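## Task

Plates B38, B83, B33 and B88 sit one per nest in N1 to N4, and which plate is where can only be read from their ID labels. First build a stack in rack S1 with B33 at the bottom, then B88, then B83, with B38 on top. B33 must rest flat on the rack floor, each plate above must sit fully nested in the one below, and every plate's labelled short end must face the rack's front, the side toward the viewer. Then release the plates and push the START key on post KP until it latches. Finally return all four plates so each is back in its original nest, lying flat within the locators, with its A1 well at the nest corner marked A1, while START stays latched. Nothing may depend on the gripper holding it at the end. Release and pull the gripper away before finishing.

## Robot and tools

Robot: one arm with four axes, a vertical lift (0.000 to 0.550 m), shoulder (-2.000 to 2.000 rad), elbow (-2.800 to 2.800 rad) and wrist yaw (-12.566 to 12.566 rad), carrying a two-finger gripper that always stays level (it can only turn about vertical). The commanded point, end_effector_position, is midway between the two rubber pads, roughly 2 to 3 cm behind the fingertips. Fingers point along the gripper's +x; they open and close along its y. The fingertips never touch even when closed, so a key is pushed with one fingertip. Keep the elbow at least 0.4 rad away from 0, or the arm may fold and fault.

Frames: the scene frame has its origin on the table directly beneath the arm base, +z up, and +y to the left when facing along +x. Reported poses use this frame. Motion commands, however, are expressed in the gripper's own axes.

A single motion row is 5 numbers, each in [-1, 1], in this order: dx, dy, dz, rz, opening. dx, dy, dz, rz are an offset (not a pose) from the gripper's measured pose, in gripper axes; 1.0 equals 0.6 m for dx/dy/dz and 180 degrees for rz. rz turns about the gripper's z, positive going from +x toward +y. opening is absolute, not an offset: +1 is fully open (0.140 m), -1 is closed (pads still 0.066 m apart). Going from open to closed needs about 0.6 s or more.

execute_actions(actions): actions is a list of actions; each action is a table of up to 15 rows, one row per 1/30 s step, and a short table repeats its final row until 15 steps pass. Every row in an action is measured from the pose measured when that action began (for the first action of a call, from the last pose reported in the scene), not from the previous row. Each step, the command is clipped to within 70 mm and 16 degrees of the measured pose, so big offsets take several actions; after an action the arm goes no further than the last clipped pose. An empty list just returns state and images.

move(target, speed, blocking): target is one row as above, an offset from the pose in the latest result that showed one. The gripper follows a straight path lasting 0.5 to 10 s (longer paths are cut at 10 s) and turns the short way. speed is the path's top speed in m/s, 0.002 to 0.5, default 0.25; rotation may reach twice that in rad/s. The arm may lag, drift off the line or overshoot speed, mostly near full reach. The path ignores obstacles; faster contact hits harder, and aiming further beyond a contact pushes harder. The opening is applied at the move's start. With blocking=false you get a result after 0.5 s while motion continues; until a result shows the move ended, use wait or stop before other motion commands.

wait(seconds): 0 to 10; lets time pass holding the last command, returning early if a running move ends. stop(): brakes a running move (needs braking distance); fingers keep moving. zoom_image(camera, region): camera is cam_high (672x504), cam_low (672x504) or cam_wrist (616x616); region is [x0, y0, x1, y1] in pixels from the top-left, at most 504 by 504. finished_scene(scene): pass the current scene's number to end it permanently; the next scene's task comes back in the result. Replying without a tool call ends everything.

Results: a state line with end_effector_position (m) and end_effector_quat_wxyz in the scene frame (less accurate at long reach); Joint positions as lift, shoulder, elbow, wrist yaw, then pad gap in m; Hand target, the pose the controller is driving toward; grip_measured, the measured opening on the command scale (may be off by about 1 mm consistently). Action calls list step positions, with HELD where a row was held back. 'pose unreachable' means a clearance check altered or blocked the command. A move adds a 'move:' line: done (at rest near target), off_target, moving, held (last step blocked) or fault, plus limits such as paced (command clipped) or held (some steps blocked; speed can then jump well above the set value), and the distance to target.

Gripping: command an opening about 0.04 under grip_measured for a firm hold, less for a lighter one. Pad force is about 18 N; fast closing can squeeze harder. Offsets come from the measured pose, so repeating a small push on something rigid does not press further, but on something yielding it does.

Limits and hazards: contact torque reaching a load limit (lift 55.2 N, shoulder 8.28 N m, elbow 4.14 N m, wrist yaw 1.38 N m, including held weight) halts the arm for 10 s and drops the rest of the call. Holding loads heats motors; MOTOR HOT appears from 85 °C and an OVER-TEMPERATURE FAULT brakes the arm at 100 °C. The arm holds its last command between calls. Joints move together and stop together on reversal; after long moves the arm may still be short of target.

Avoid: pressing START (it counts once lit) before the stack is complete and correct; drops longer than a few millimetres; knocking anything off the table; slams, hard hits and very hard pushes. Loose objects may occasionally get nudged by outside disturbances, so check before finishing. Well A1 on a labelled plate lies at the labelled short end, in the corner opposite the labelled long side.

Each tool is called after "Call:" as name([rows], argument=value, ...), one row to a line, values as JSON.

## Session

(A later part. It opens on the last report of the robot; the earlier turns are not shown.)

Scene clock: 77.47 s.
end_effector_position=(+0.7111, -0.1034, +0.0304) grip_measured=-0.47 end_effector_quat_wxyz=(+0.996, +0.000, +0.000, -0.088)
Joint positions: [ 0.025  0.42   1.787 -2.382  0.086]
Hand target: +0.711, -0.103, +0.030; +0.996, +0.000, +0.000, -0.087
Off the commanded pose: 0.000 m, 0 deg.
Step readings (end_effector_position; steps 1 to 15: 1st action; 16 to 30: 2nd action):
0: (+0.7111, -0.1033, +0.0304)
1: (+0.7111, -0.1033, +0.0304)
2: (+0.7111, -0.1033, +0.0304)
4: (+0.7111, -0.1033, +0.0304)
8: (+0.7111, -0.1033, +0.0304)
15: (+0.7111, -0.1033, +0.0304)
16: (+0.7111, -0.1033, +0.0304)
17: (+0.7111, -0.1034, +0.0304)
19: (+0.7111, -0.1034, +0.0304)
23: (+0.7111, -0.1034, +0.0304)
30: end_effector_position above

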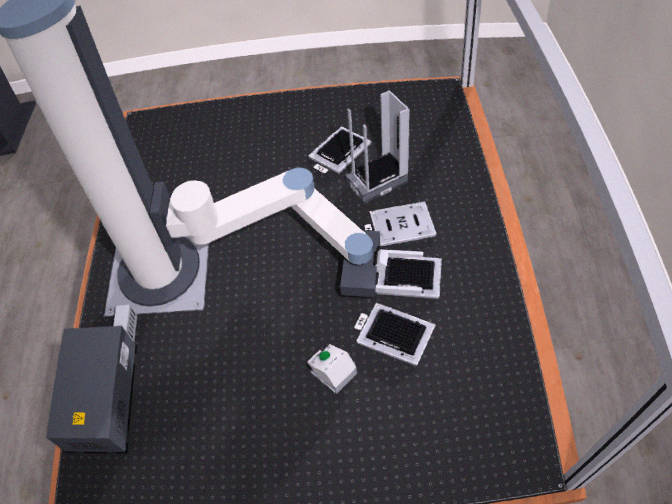

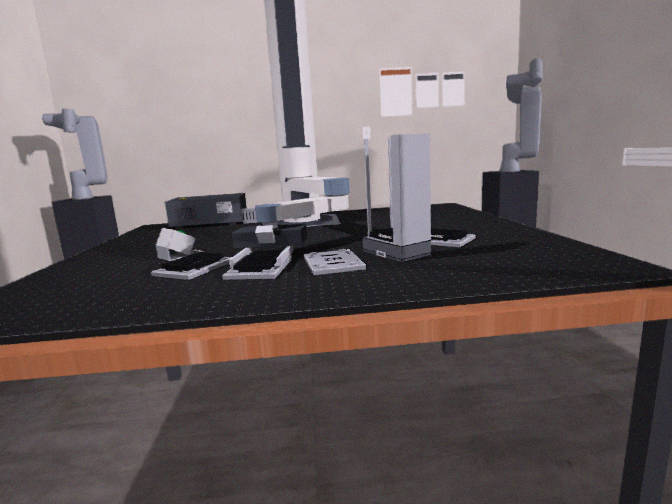

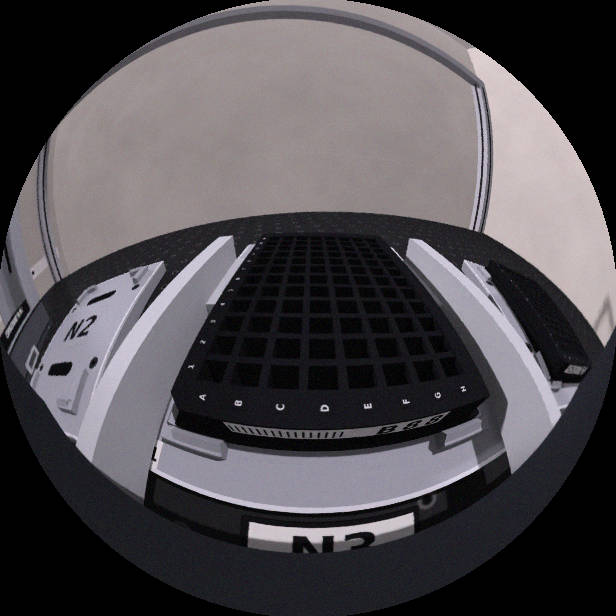

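Call:
move(target=[-0.0007,0,-0.368,0,-0.52], speed=0.2)

Call:
move(target=[0,0,-0.0147,0,-0.52], speed=0.015)

Call:
execute_actions([
  [[0,0,0,0,0.1]],
])

Call:
move(target=[-0.27,0,0.0095,0,0.1])

Call:
move(target=[0,0.229,0,0.09,0.1])

Call:
zoom_image(camera="cam_wrist", region=[220,200,420,360])

Scene clock: 89.67 s.
end_effector_position=(+0.6673, +0.2506, +0.0825) grip_measured=-0.47 end_effector_quat_wxyz=(+0.970, +0.000, +0.000, +0.245)
Joint positions: [ 0.078  1.06   1.827 -2.393  0.086]
Hand target: +0.667, +0.251, +0.083; +0.969, +0.000, +0.000, +0.245
Off the commanded pose: 0.000 m, 0 deg.
move: done

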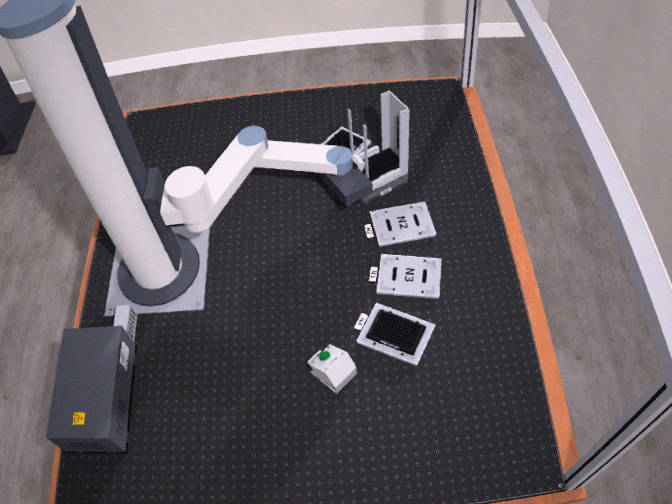

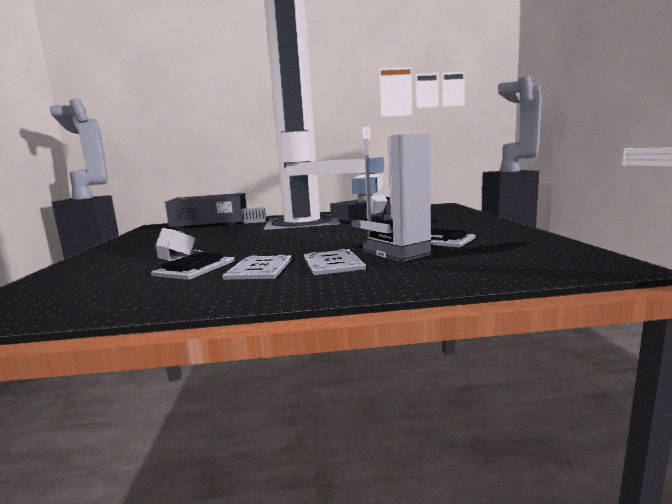

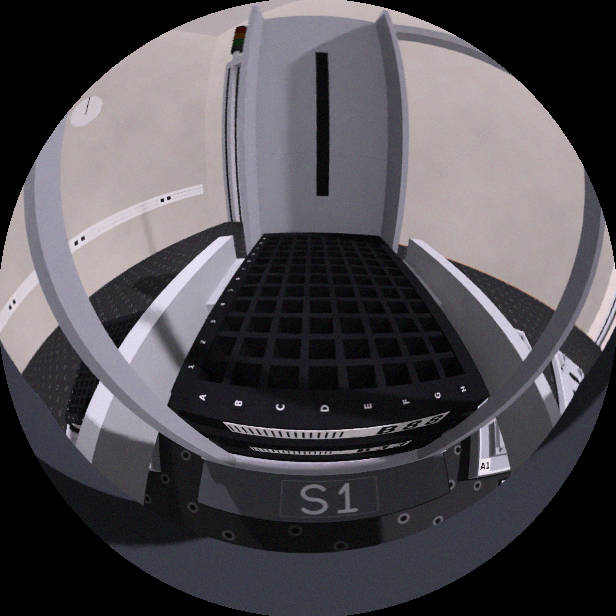

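Scene clock: 90.47 s.
end_effector_position=(+0.6673, +0.2506, +0.0737) grip_measured=-0.47 end_effector_quat_wxyz=(+0.970, +0.000, +0.000, +0.245)
Joint positions: [ 0.069  1.06   1.827 -2.393  0.086]
Hand target: +0.667, +0.251, +0.074; +0.970, +0.000, +0.000, +0.245
Off the commanded pose: 0.000 m, 0 deg.
move: done

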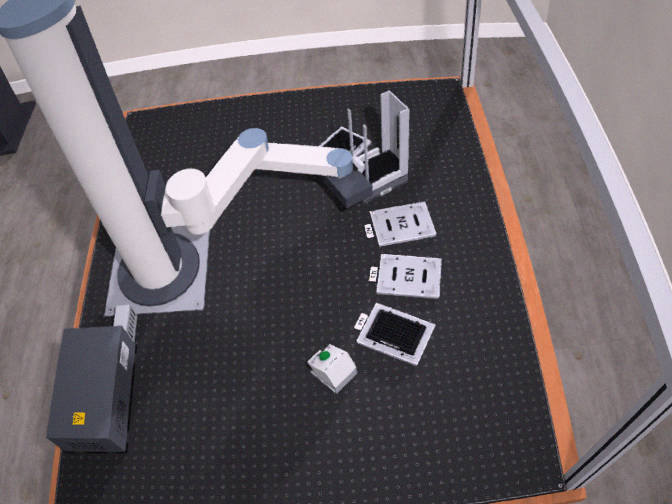

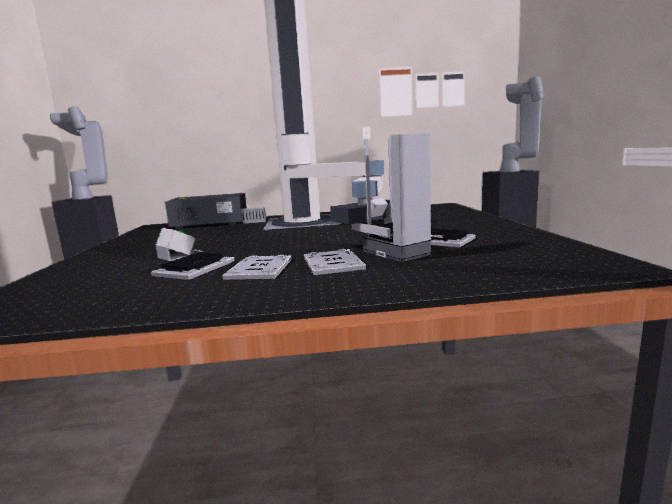

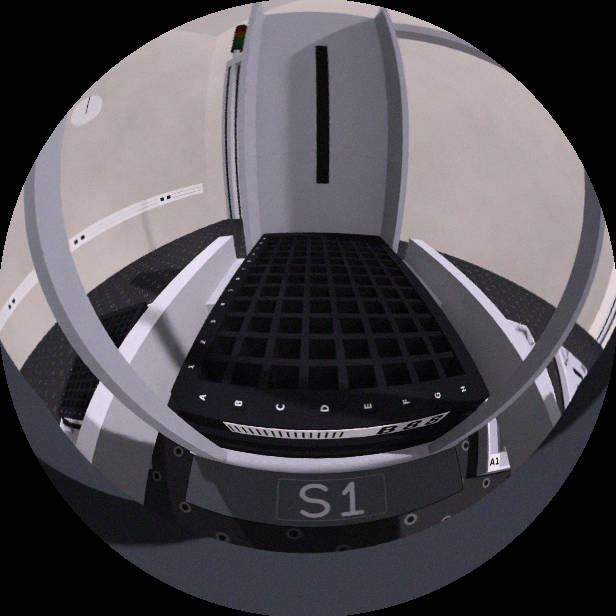

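Scene clock: 90.97 s.
end_effector_position=(+0.6673, +0.2506, +0.0737) grip_measured=+0.10 end_effector_quat_wxyz=(+0.970, +0.000, +0.000, +0.245)
Joint positions: [ 0.069  1.06   1.827 -2.393  0.107]
Hand target: +0.667, +0.251, +0.074; +0.970, +0.000, +0.000, +0.245
Off the commanded pose: 0.000 m, 0 deg.
Step readings (end_effector_position):
0: (+0.6673, +0.2506, +0.0737)
1: (+0.6673, +0.2506, +0.0737)
2: (+0.6673, +0.2506, +0.0737)
4: (+0.6673, +0.2506, +0.0737)
8: (+0.6673, +0.2506, +0.0737)
15: end_effector_position above

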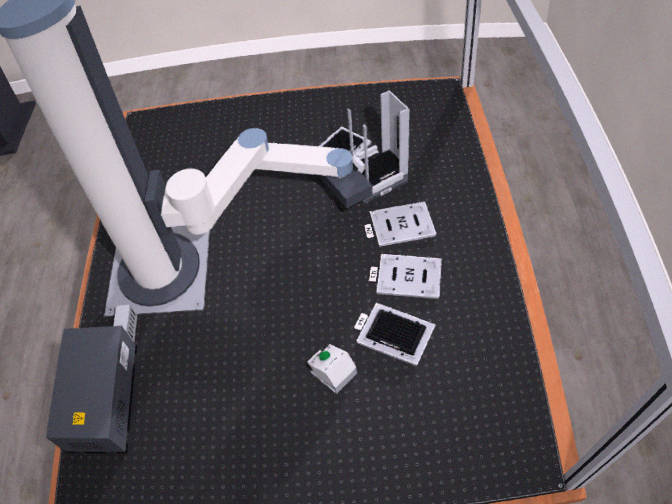

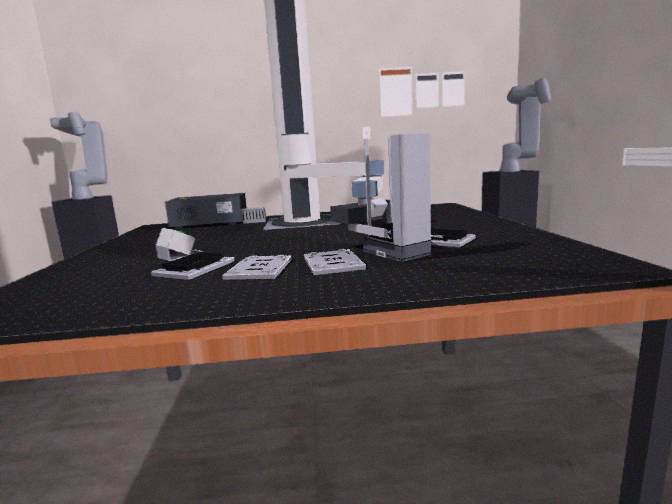

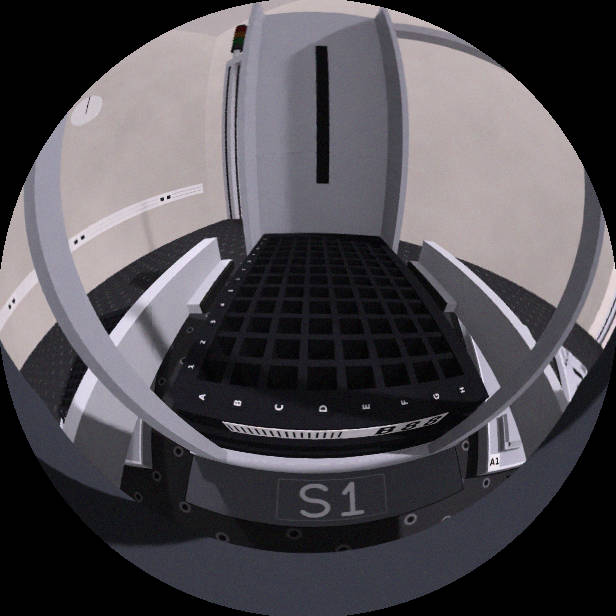

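Scene clock: 92.03 s.
end_effector_position=(+0.5247, +0.1736, +0.0793) grip_measured=+0.10 end_effector_quat_wxyz=(+0.970, +0.000, +0.000, +0.245)
Joint positions: [ 0.074  1.375  0.995 -1.875  0.107]
Hand target: +0.525, +0.174, +0.079; +0.970, +0.000, +0.000, +0.245
Off the commanded pose: 0.000 m, 0 deg.
move: done

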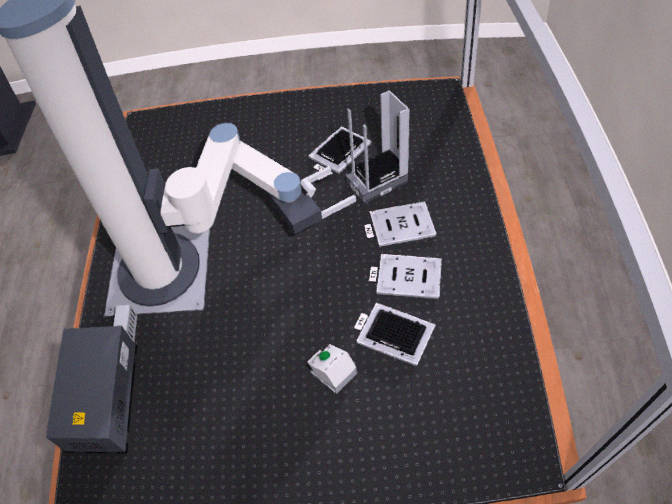

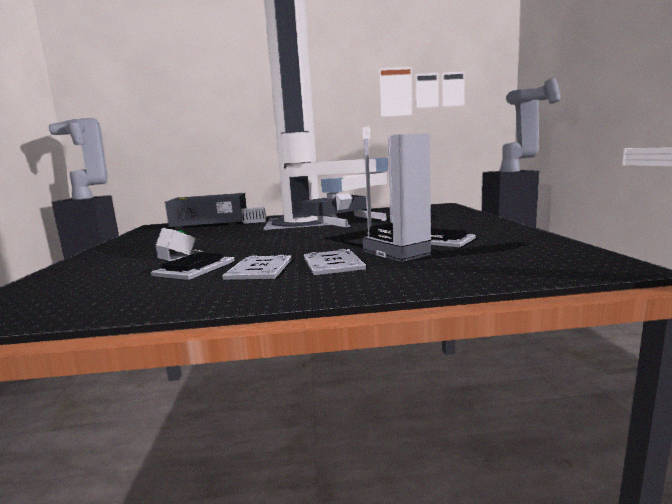

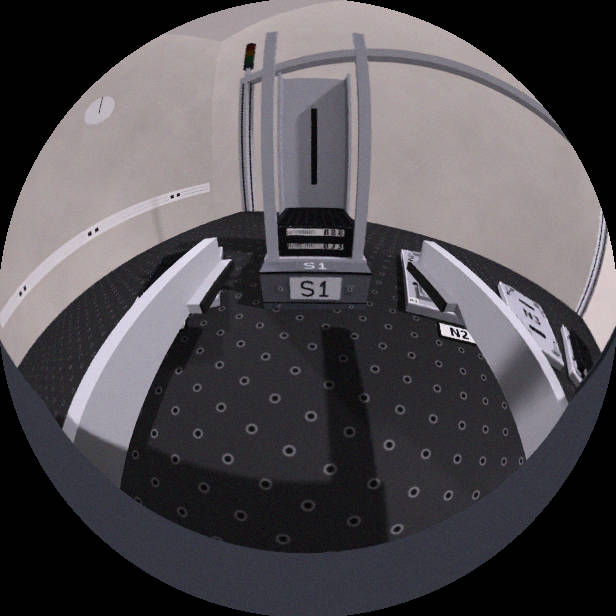

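Scene clock: 92.97 s.
end_effector_position=(+0.4594, +0.2947, +0.0793) grip_measured=+0.10 end_effector_quat_wxyz=(+0.925, +0.000, +0.000, +0.379)
Joint positions: [ 0.074  1.719  1.08  -2.022  0.107]
Hand target: +0.459, +0.295, +0.079; +0.925, +0.000, +0.000, +0.379
Off the commanded pose: 0.000 m, 0 deg.
move: done

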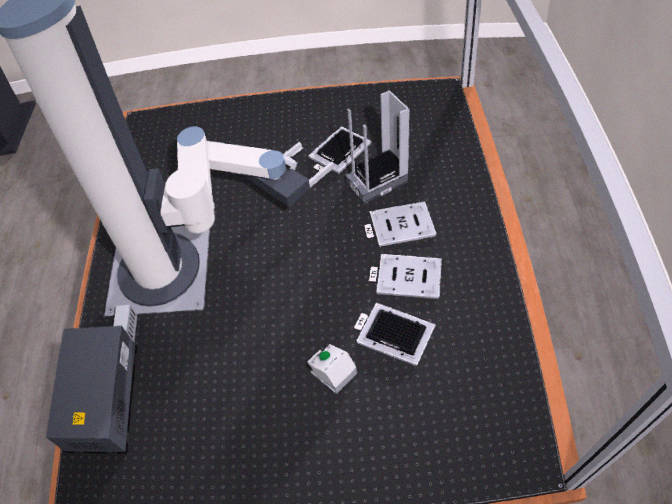

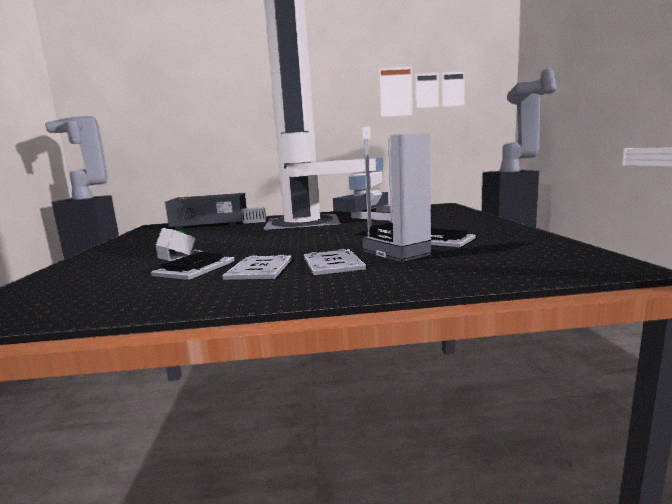

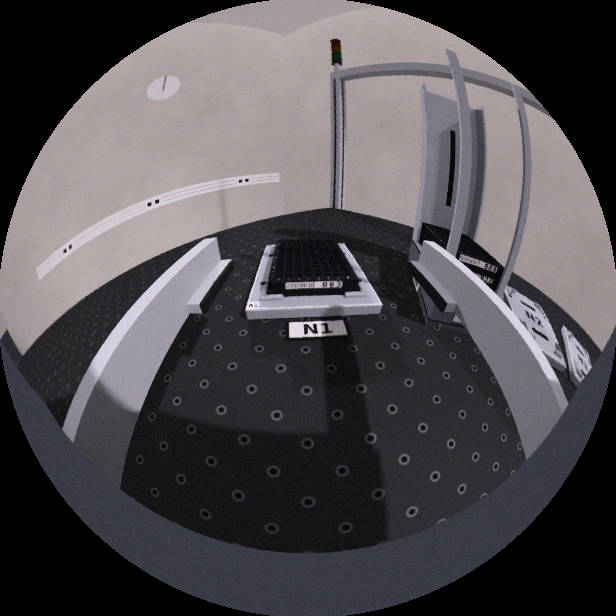

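Region (220, 200, 420, 360) of cam_wrist's 616x616 image, scaled by 2.520, with more detail than that image has; it fills the top 403 rows of this view, and the rest is white.

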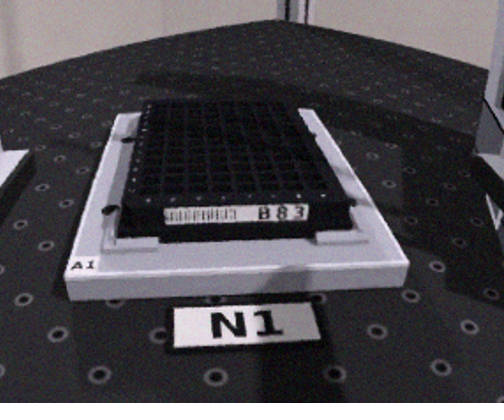

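Call:
move(target=[0.238,0.011,-0.0495,0.025,0.1], speed=0.15)

Scene clock: 97.00 s.
end_effector_position=(+0.5565, +0.3996, +0.0496) grip_measured=+0.10 end_effector_quat_wxyz=(+0.910, +0.000, +0.000, +0.415)
Joint positions: [ 0.045  1.389  1.829 -2.361  0.107]
Hand target: +0.556, +0.400, +0.050; +0.910, +0.000, +0.000, +0.415
Off the commanded pose: 0.000 m, 0 deg.
move: done

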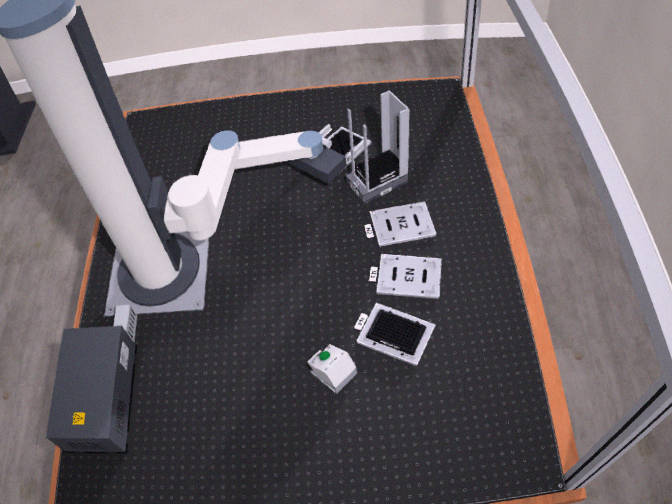

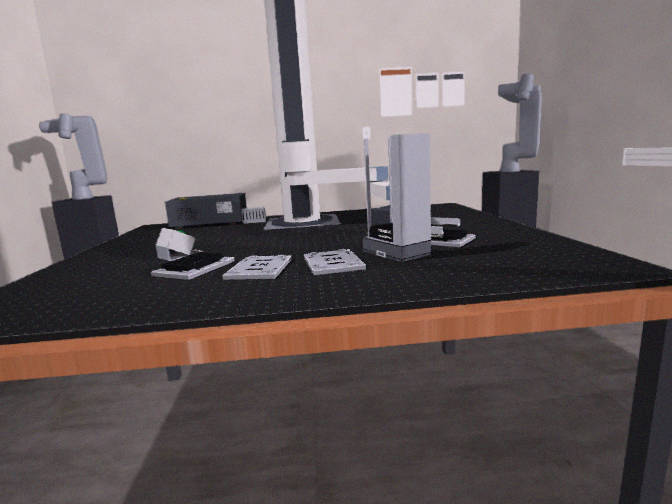

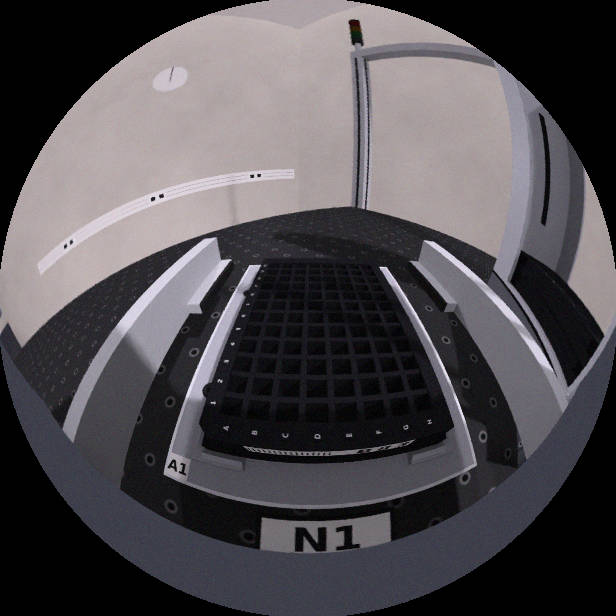

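Call:
move(target=[-0.001,0.0014,-0.0315,0.0015,0.1], speed=0.04)

Call:
execute_actions([
  [[0,0,0,0,-0.36]],
  [[0,0,0,0,-0.52]],
])

Call:
move(target=[0,0,0.485,0,-0.52])

Scene clock: 101.27 s.
end_effector_position=(+0.5556, +0.3997, +0.0307) grip_measured=+0.10 end_effector_quat_wxyz=(+0.909, +0.000, +0.000, +0.417)
Joint positions: [ 0.026  1.391  1.825 -2.355  0.107]
Hand target: +0.555, +0.400, +0.031; +0.909, +0.000, +0.000, +0.418
Off the commanded pose: 0.000 m, 0 deg.
move: done

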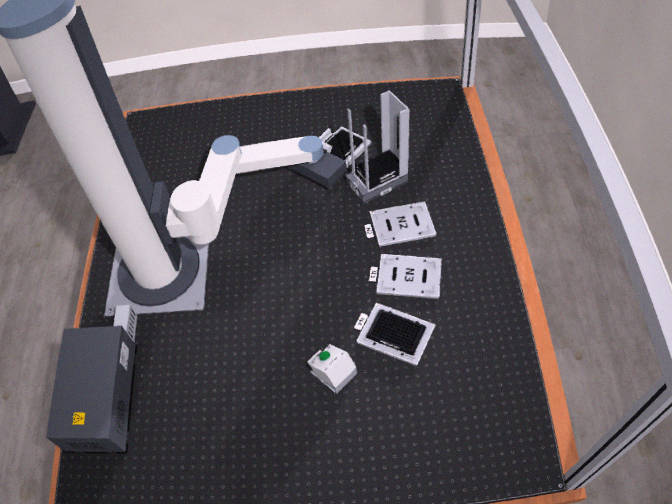

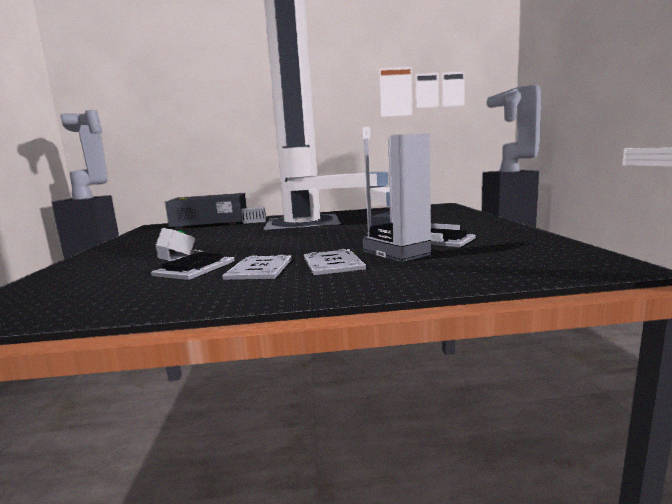

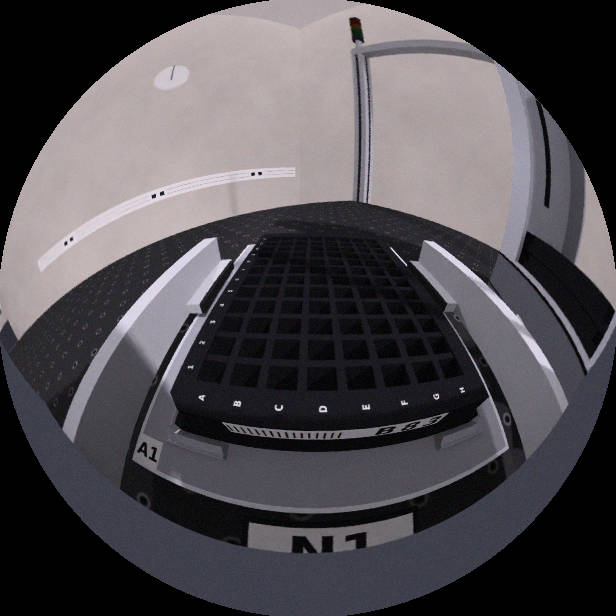

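Scene clock: 102.27 s.
end_effector_position=(+0.5556, +0.3996, +0.0307) grip_measured=-0.48 end_effector_quat_wxyz=(+0.909, +0.000, +0.000, +0.417)
Joint positions: [ 0.026  1.391  1.825 -2.355  0.085]
Hand target: +0.556, +0.400, +0.031; +0.909, +0.000, +0.000, +0.417
Off the commanded pose: 0.000 m, 0 deg.
Step readings (end_effector_position; steps 1 to 15: 1st action; 16 to 30: 2nd action):
0: (+0.5556, +0.3997, +0.0307)
1: (+0.5556, +0.3997, +0.0307)
2: (+0.5556, +0.3997, +0.0307)
4: (+0.5556, +0.3997, +0.0307)
8: (+0.5556, +0.3997, +0.0307)
15: (+0.5556, +0.3997, +0.0307)
16: (+0.5556, +0.3997, +0.0307)
17: (+0.5556, +0.3996, +0.0307)
19: (+0.5556, +0.3996, +0.0307)
23: (+0.5556, +0.3996, +0.0307)
30: end_effector_position above

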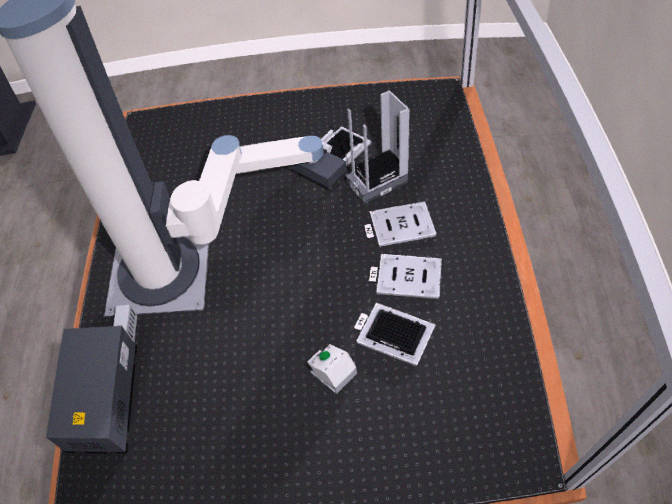

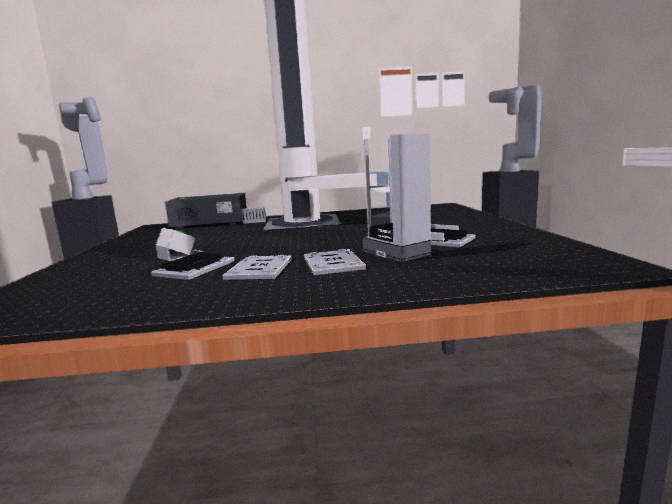

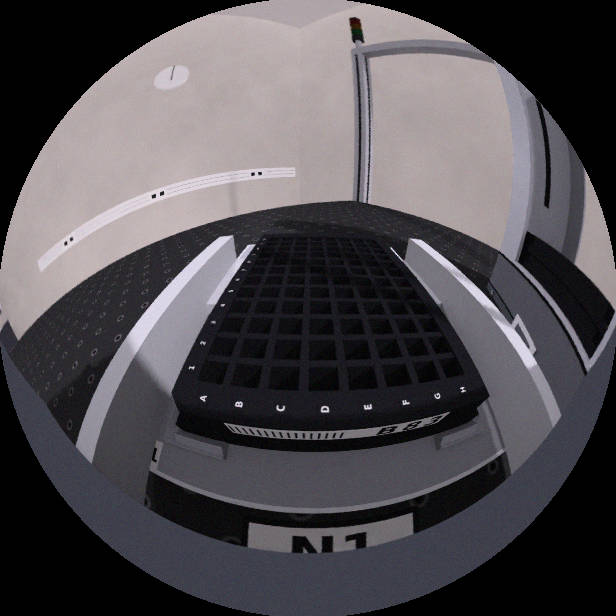

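Scene clock: 103.83 s.
end_effector_position=(+0.5555, +0.3997, +0.3217) grip_measured=-0.48 end_effector_quat_wxyz=(+0.909, +0.000, +0.000, +0.417)
Joint positions: [ 0.317  1.391  1.825 -2.355  0.085]
Hand target: +0.556, +0.400, +0.322; +0.909, +0.000, +0.000, +0.417
Off the commanded pose: 0.000 m, 0 deg.
move: done

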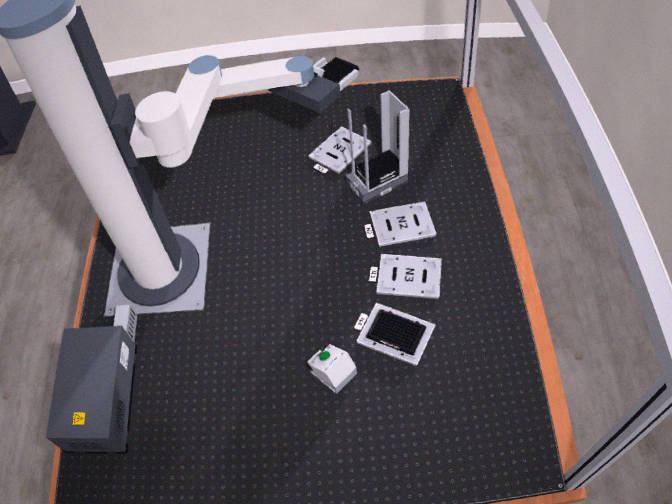

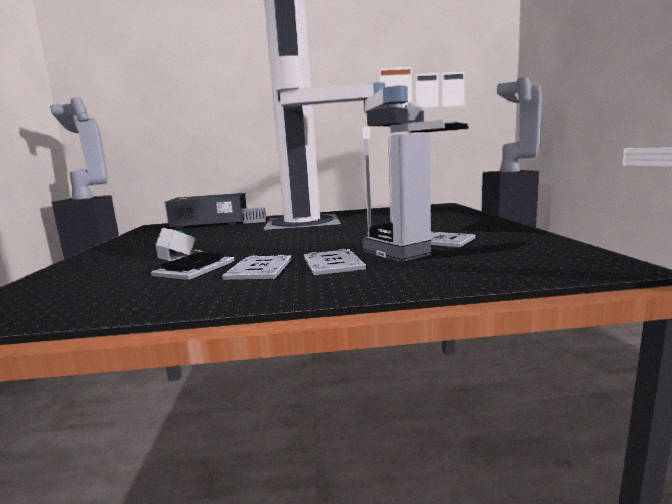

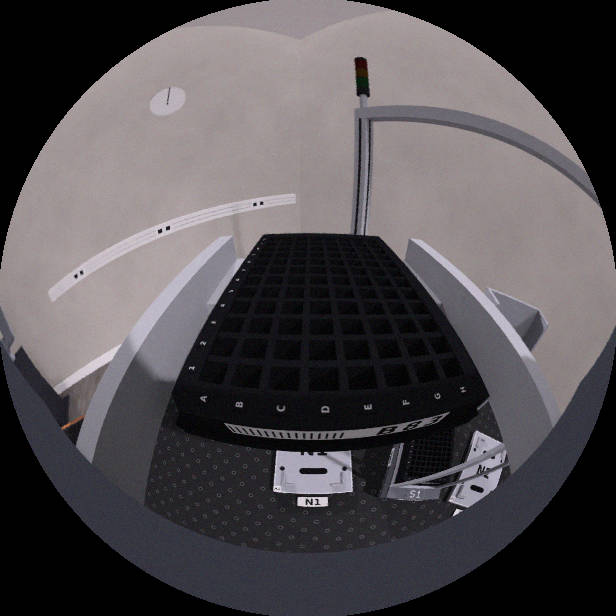

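Call:
move(target=[-0.0669,-0.303,0,-0.1165,-0.52])

Call:
move(target=[0,0,-0.03,0,-0.52], speed=0.02)

Scene clock: 109.33 s.
end_effector_position=(+0.6673, +0.2506, +0.3217) grip_measured=-0.48 end_effector_quat_wxyz=(+0.970, +0.000, +0.000, +0.245)
Joint positions: [ 0.317  1.06   1.828 -2.393  0.085]
Hand target: +0.667, +0.251, +0.322; +0.969, +0.000, +0.000, +0.245
Off the commanded pose: 0.000 m, 0 deg.
move: done

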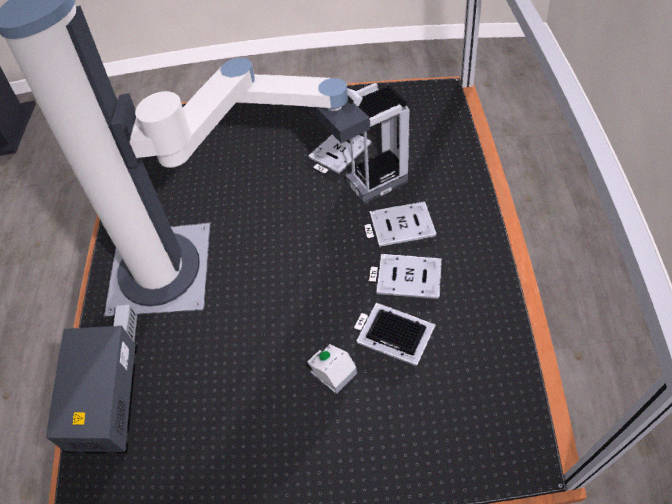

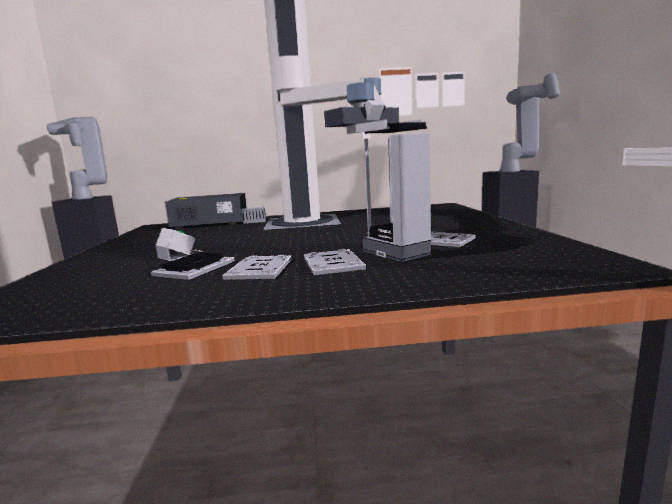

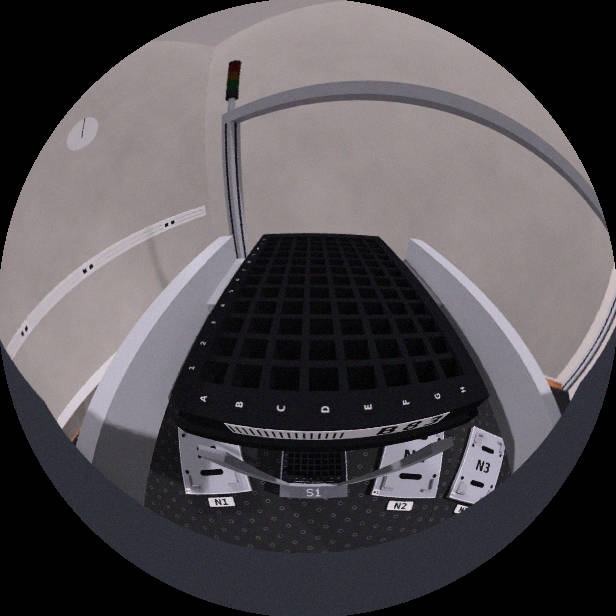

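Scene clock: 110.47 s.
end_effector_position=(+0.6673, +0.2506, +0.3037) grip_measured=-0.48 end_effector_quat_wxyz=(+0.970, +0.000, +0.000, +0.245)
Joint positions: [ 0.299  1.06   1.828 -2.393  0.085]
Hand target: +0.667, +0.251, +0.304; +0.970, +0.000, +0.000, +0.245
Off the commanded pose: 0.000 m, 0 deg.
move: done

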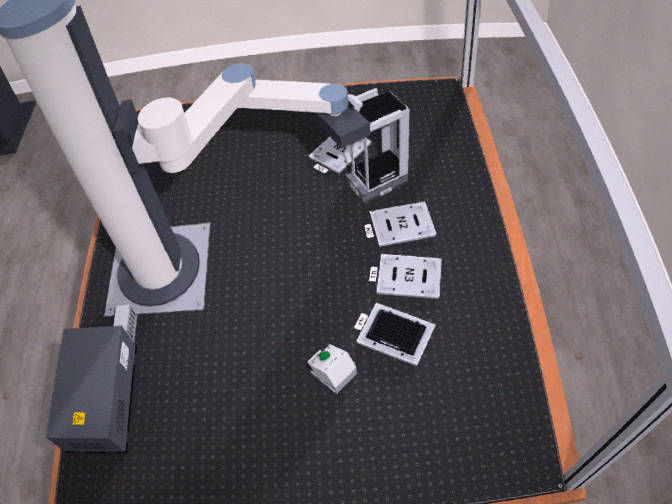

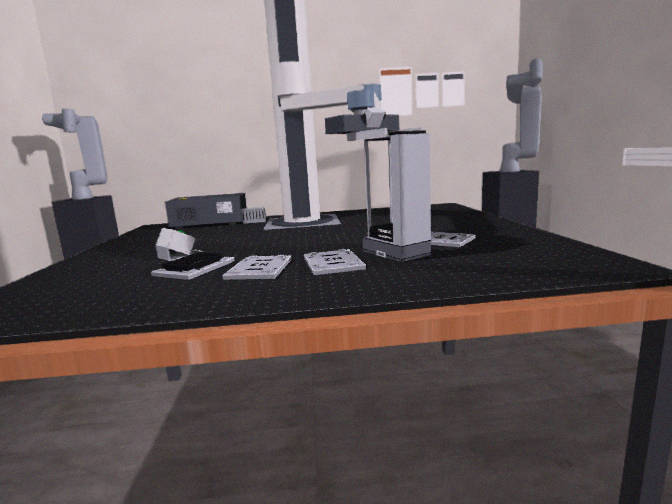

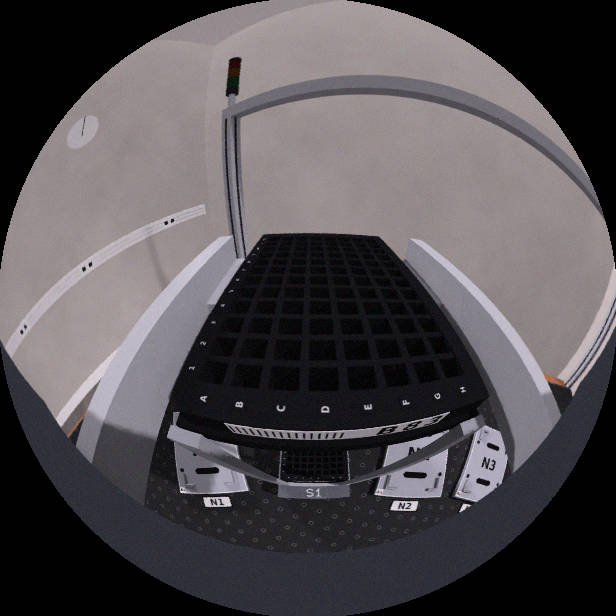

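Call:
move(target=[0,0,-0.346,0,-0.52], speed=0.2)

Call:
move(target=[0,0,-0.015,0,-0.52], speed=0.015)

Scene clock: 132.37 s.
end_effector_position=(+0.6673, +0.2506, +0.0960) grip_measured=-0.48 end_effector_quat_wxyz=(+0.970, +0.000, +0.000, +0.245)
Joint positions: [ 0.091  1.06   1.828 -2.393  0.085]
Hand target: +0.667, +0.251, +0.096; +0.970, +0.000, +0.000, +0.245
Off the commanded pose: 0.000 m, 0 deg.
move: done

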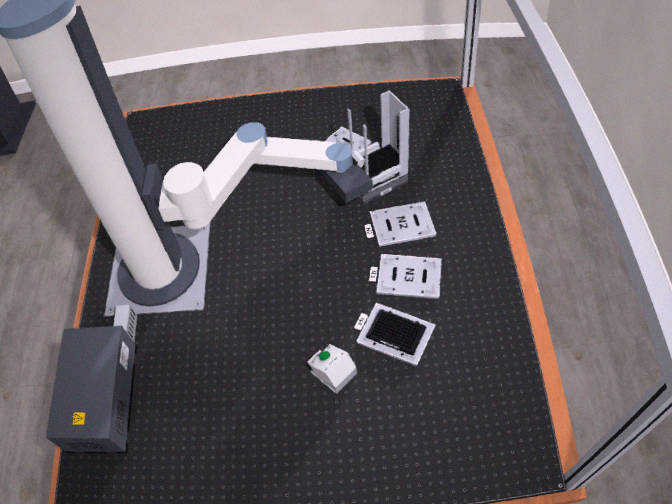

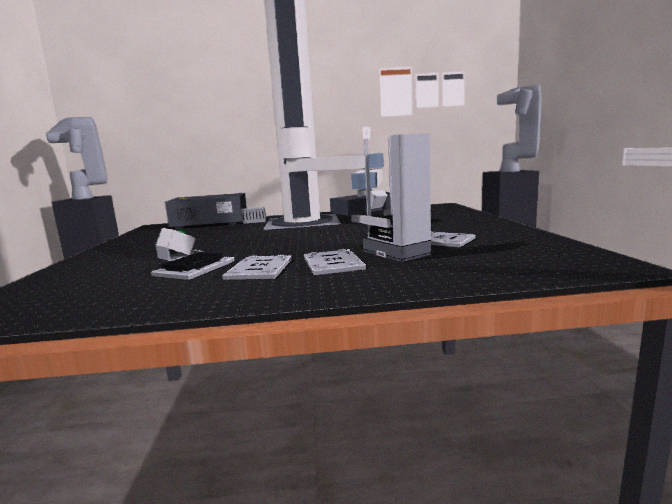

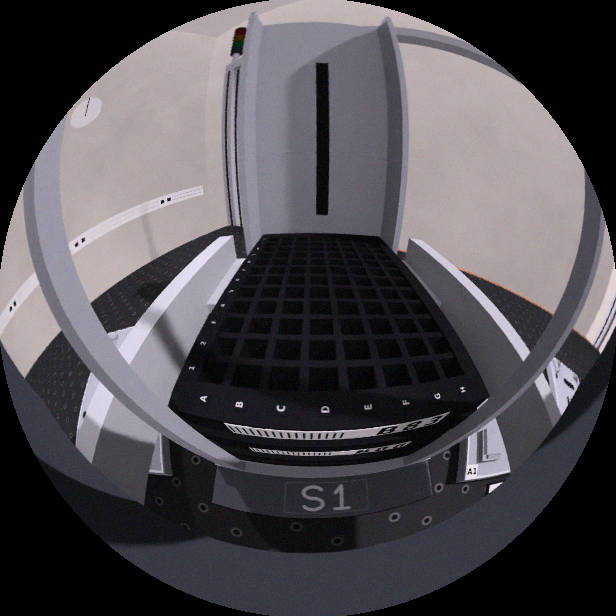

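Scene clock: 133.20 s.
end_effector_position=(+0.6673, +0.2506, +0.0870) grip_measured=-0.48 end_effector_quat_wxyz=(+0.970, +0.000, +0.000, +0.245)
Joint positions: [ 0.082  1.06   1.828 -2.393  0.085]
Hand target: +0.667, +0.251, +0.087; +0.970, +0.000, +0.000, +0.245
Off the commanded pose: 0.000 m, 0 deg.
move: done

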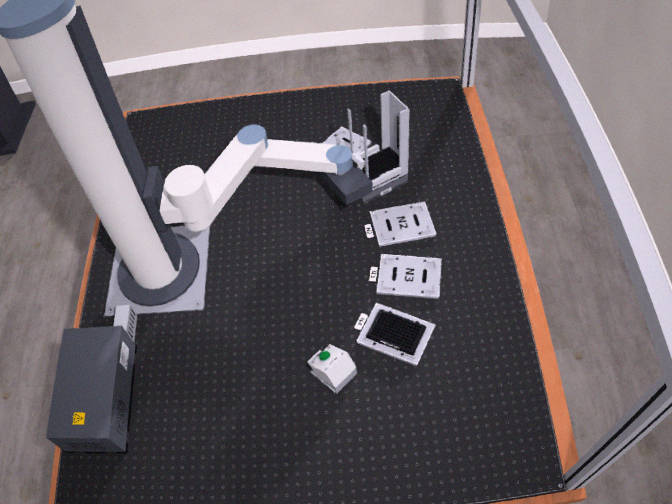

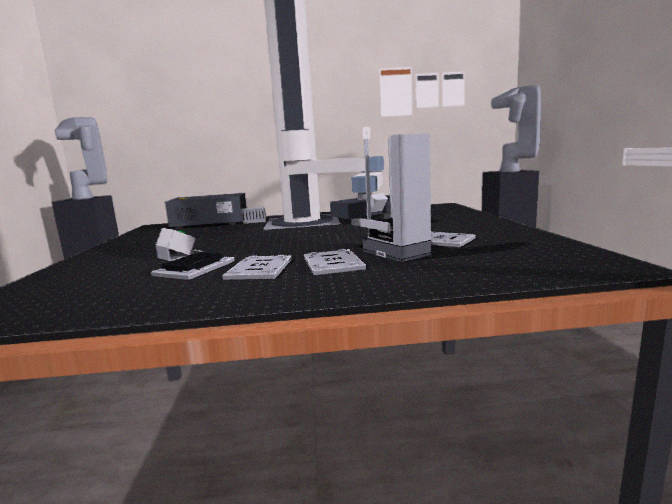

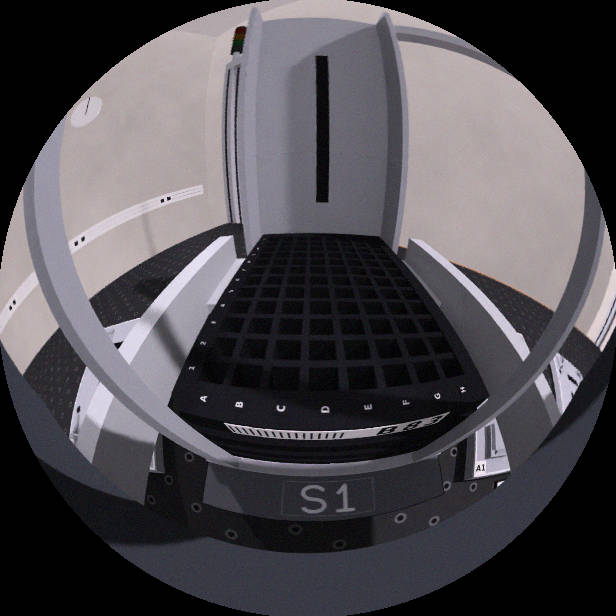

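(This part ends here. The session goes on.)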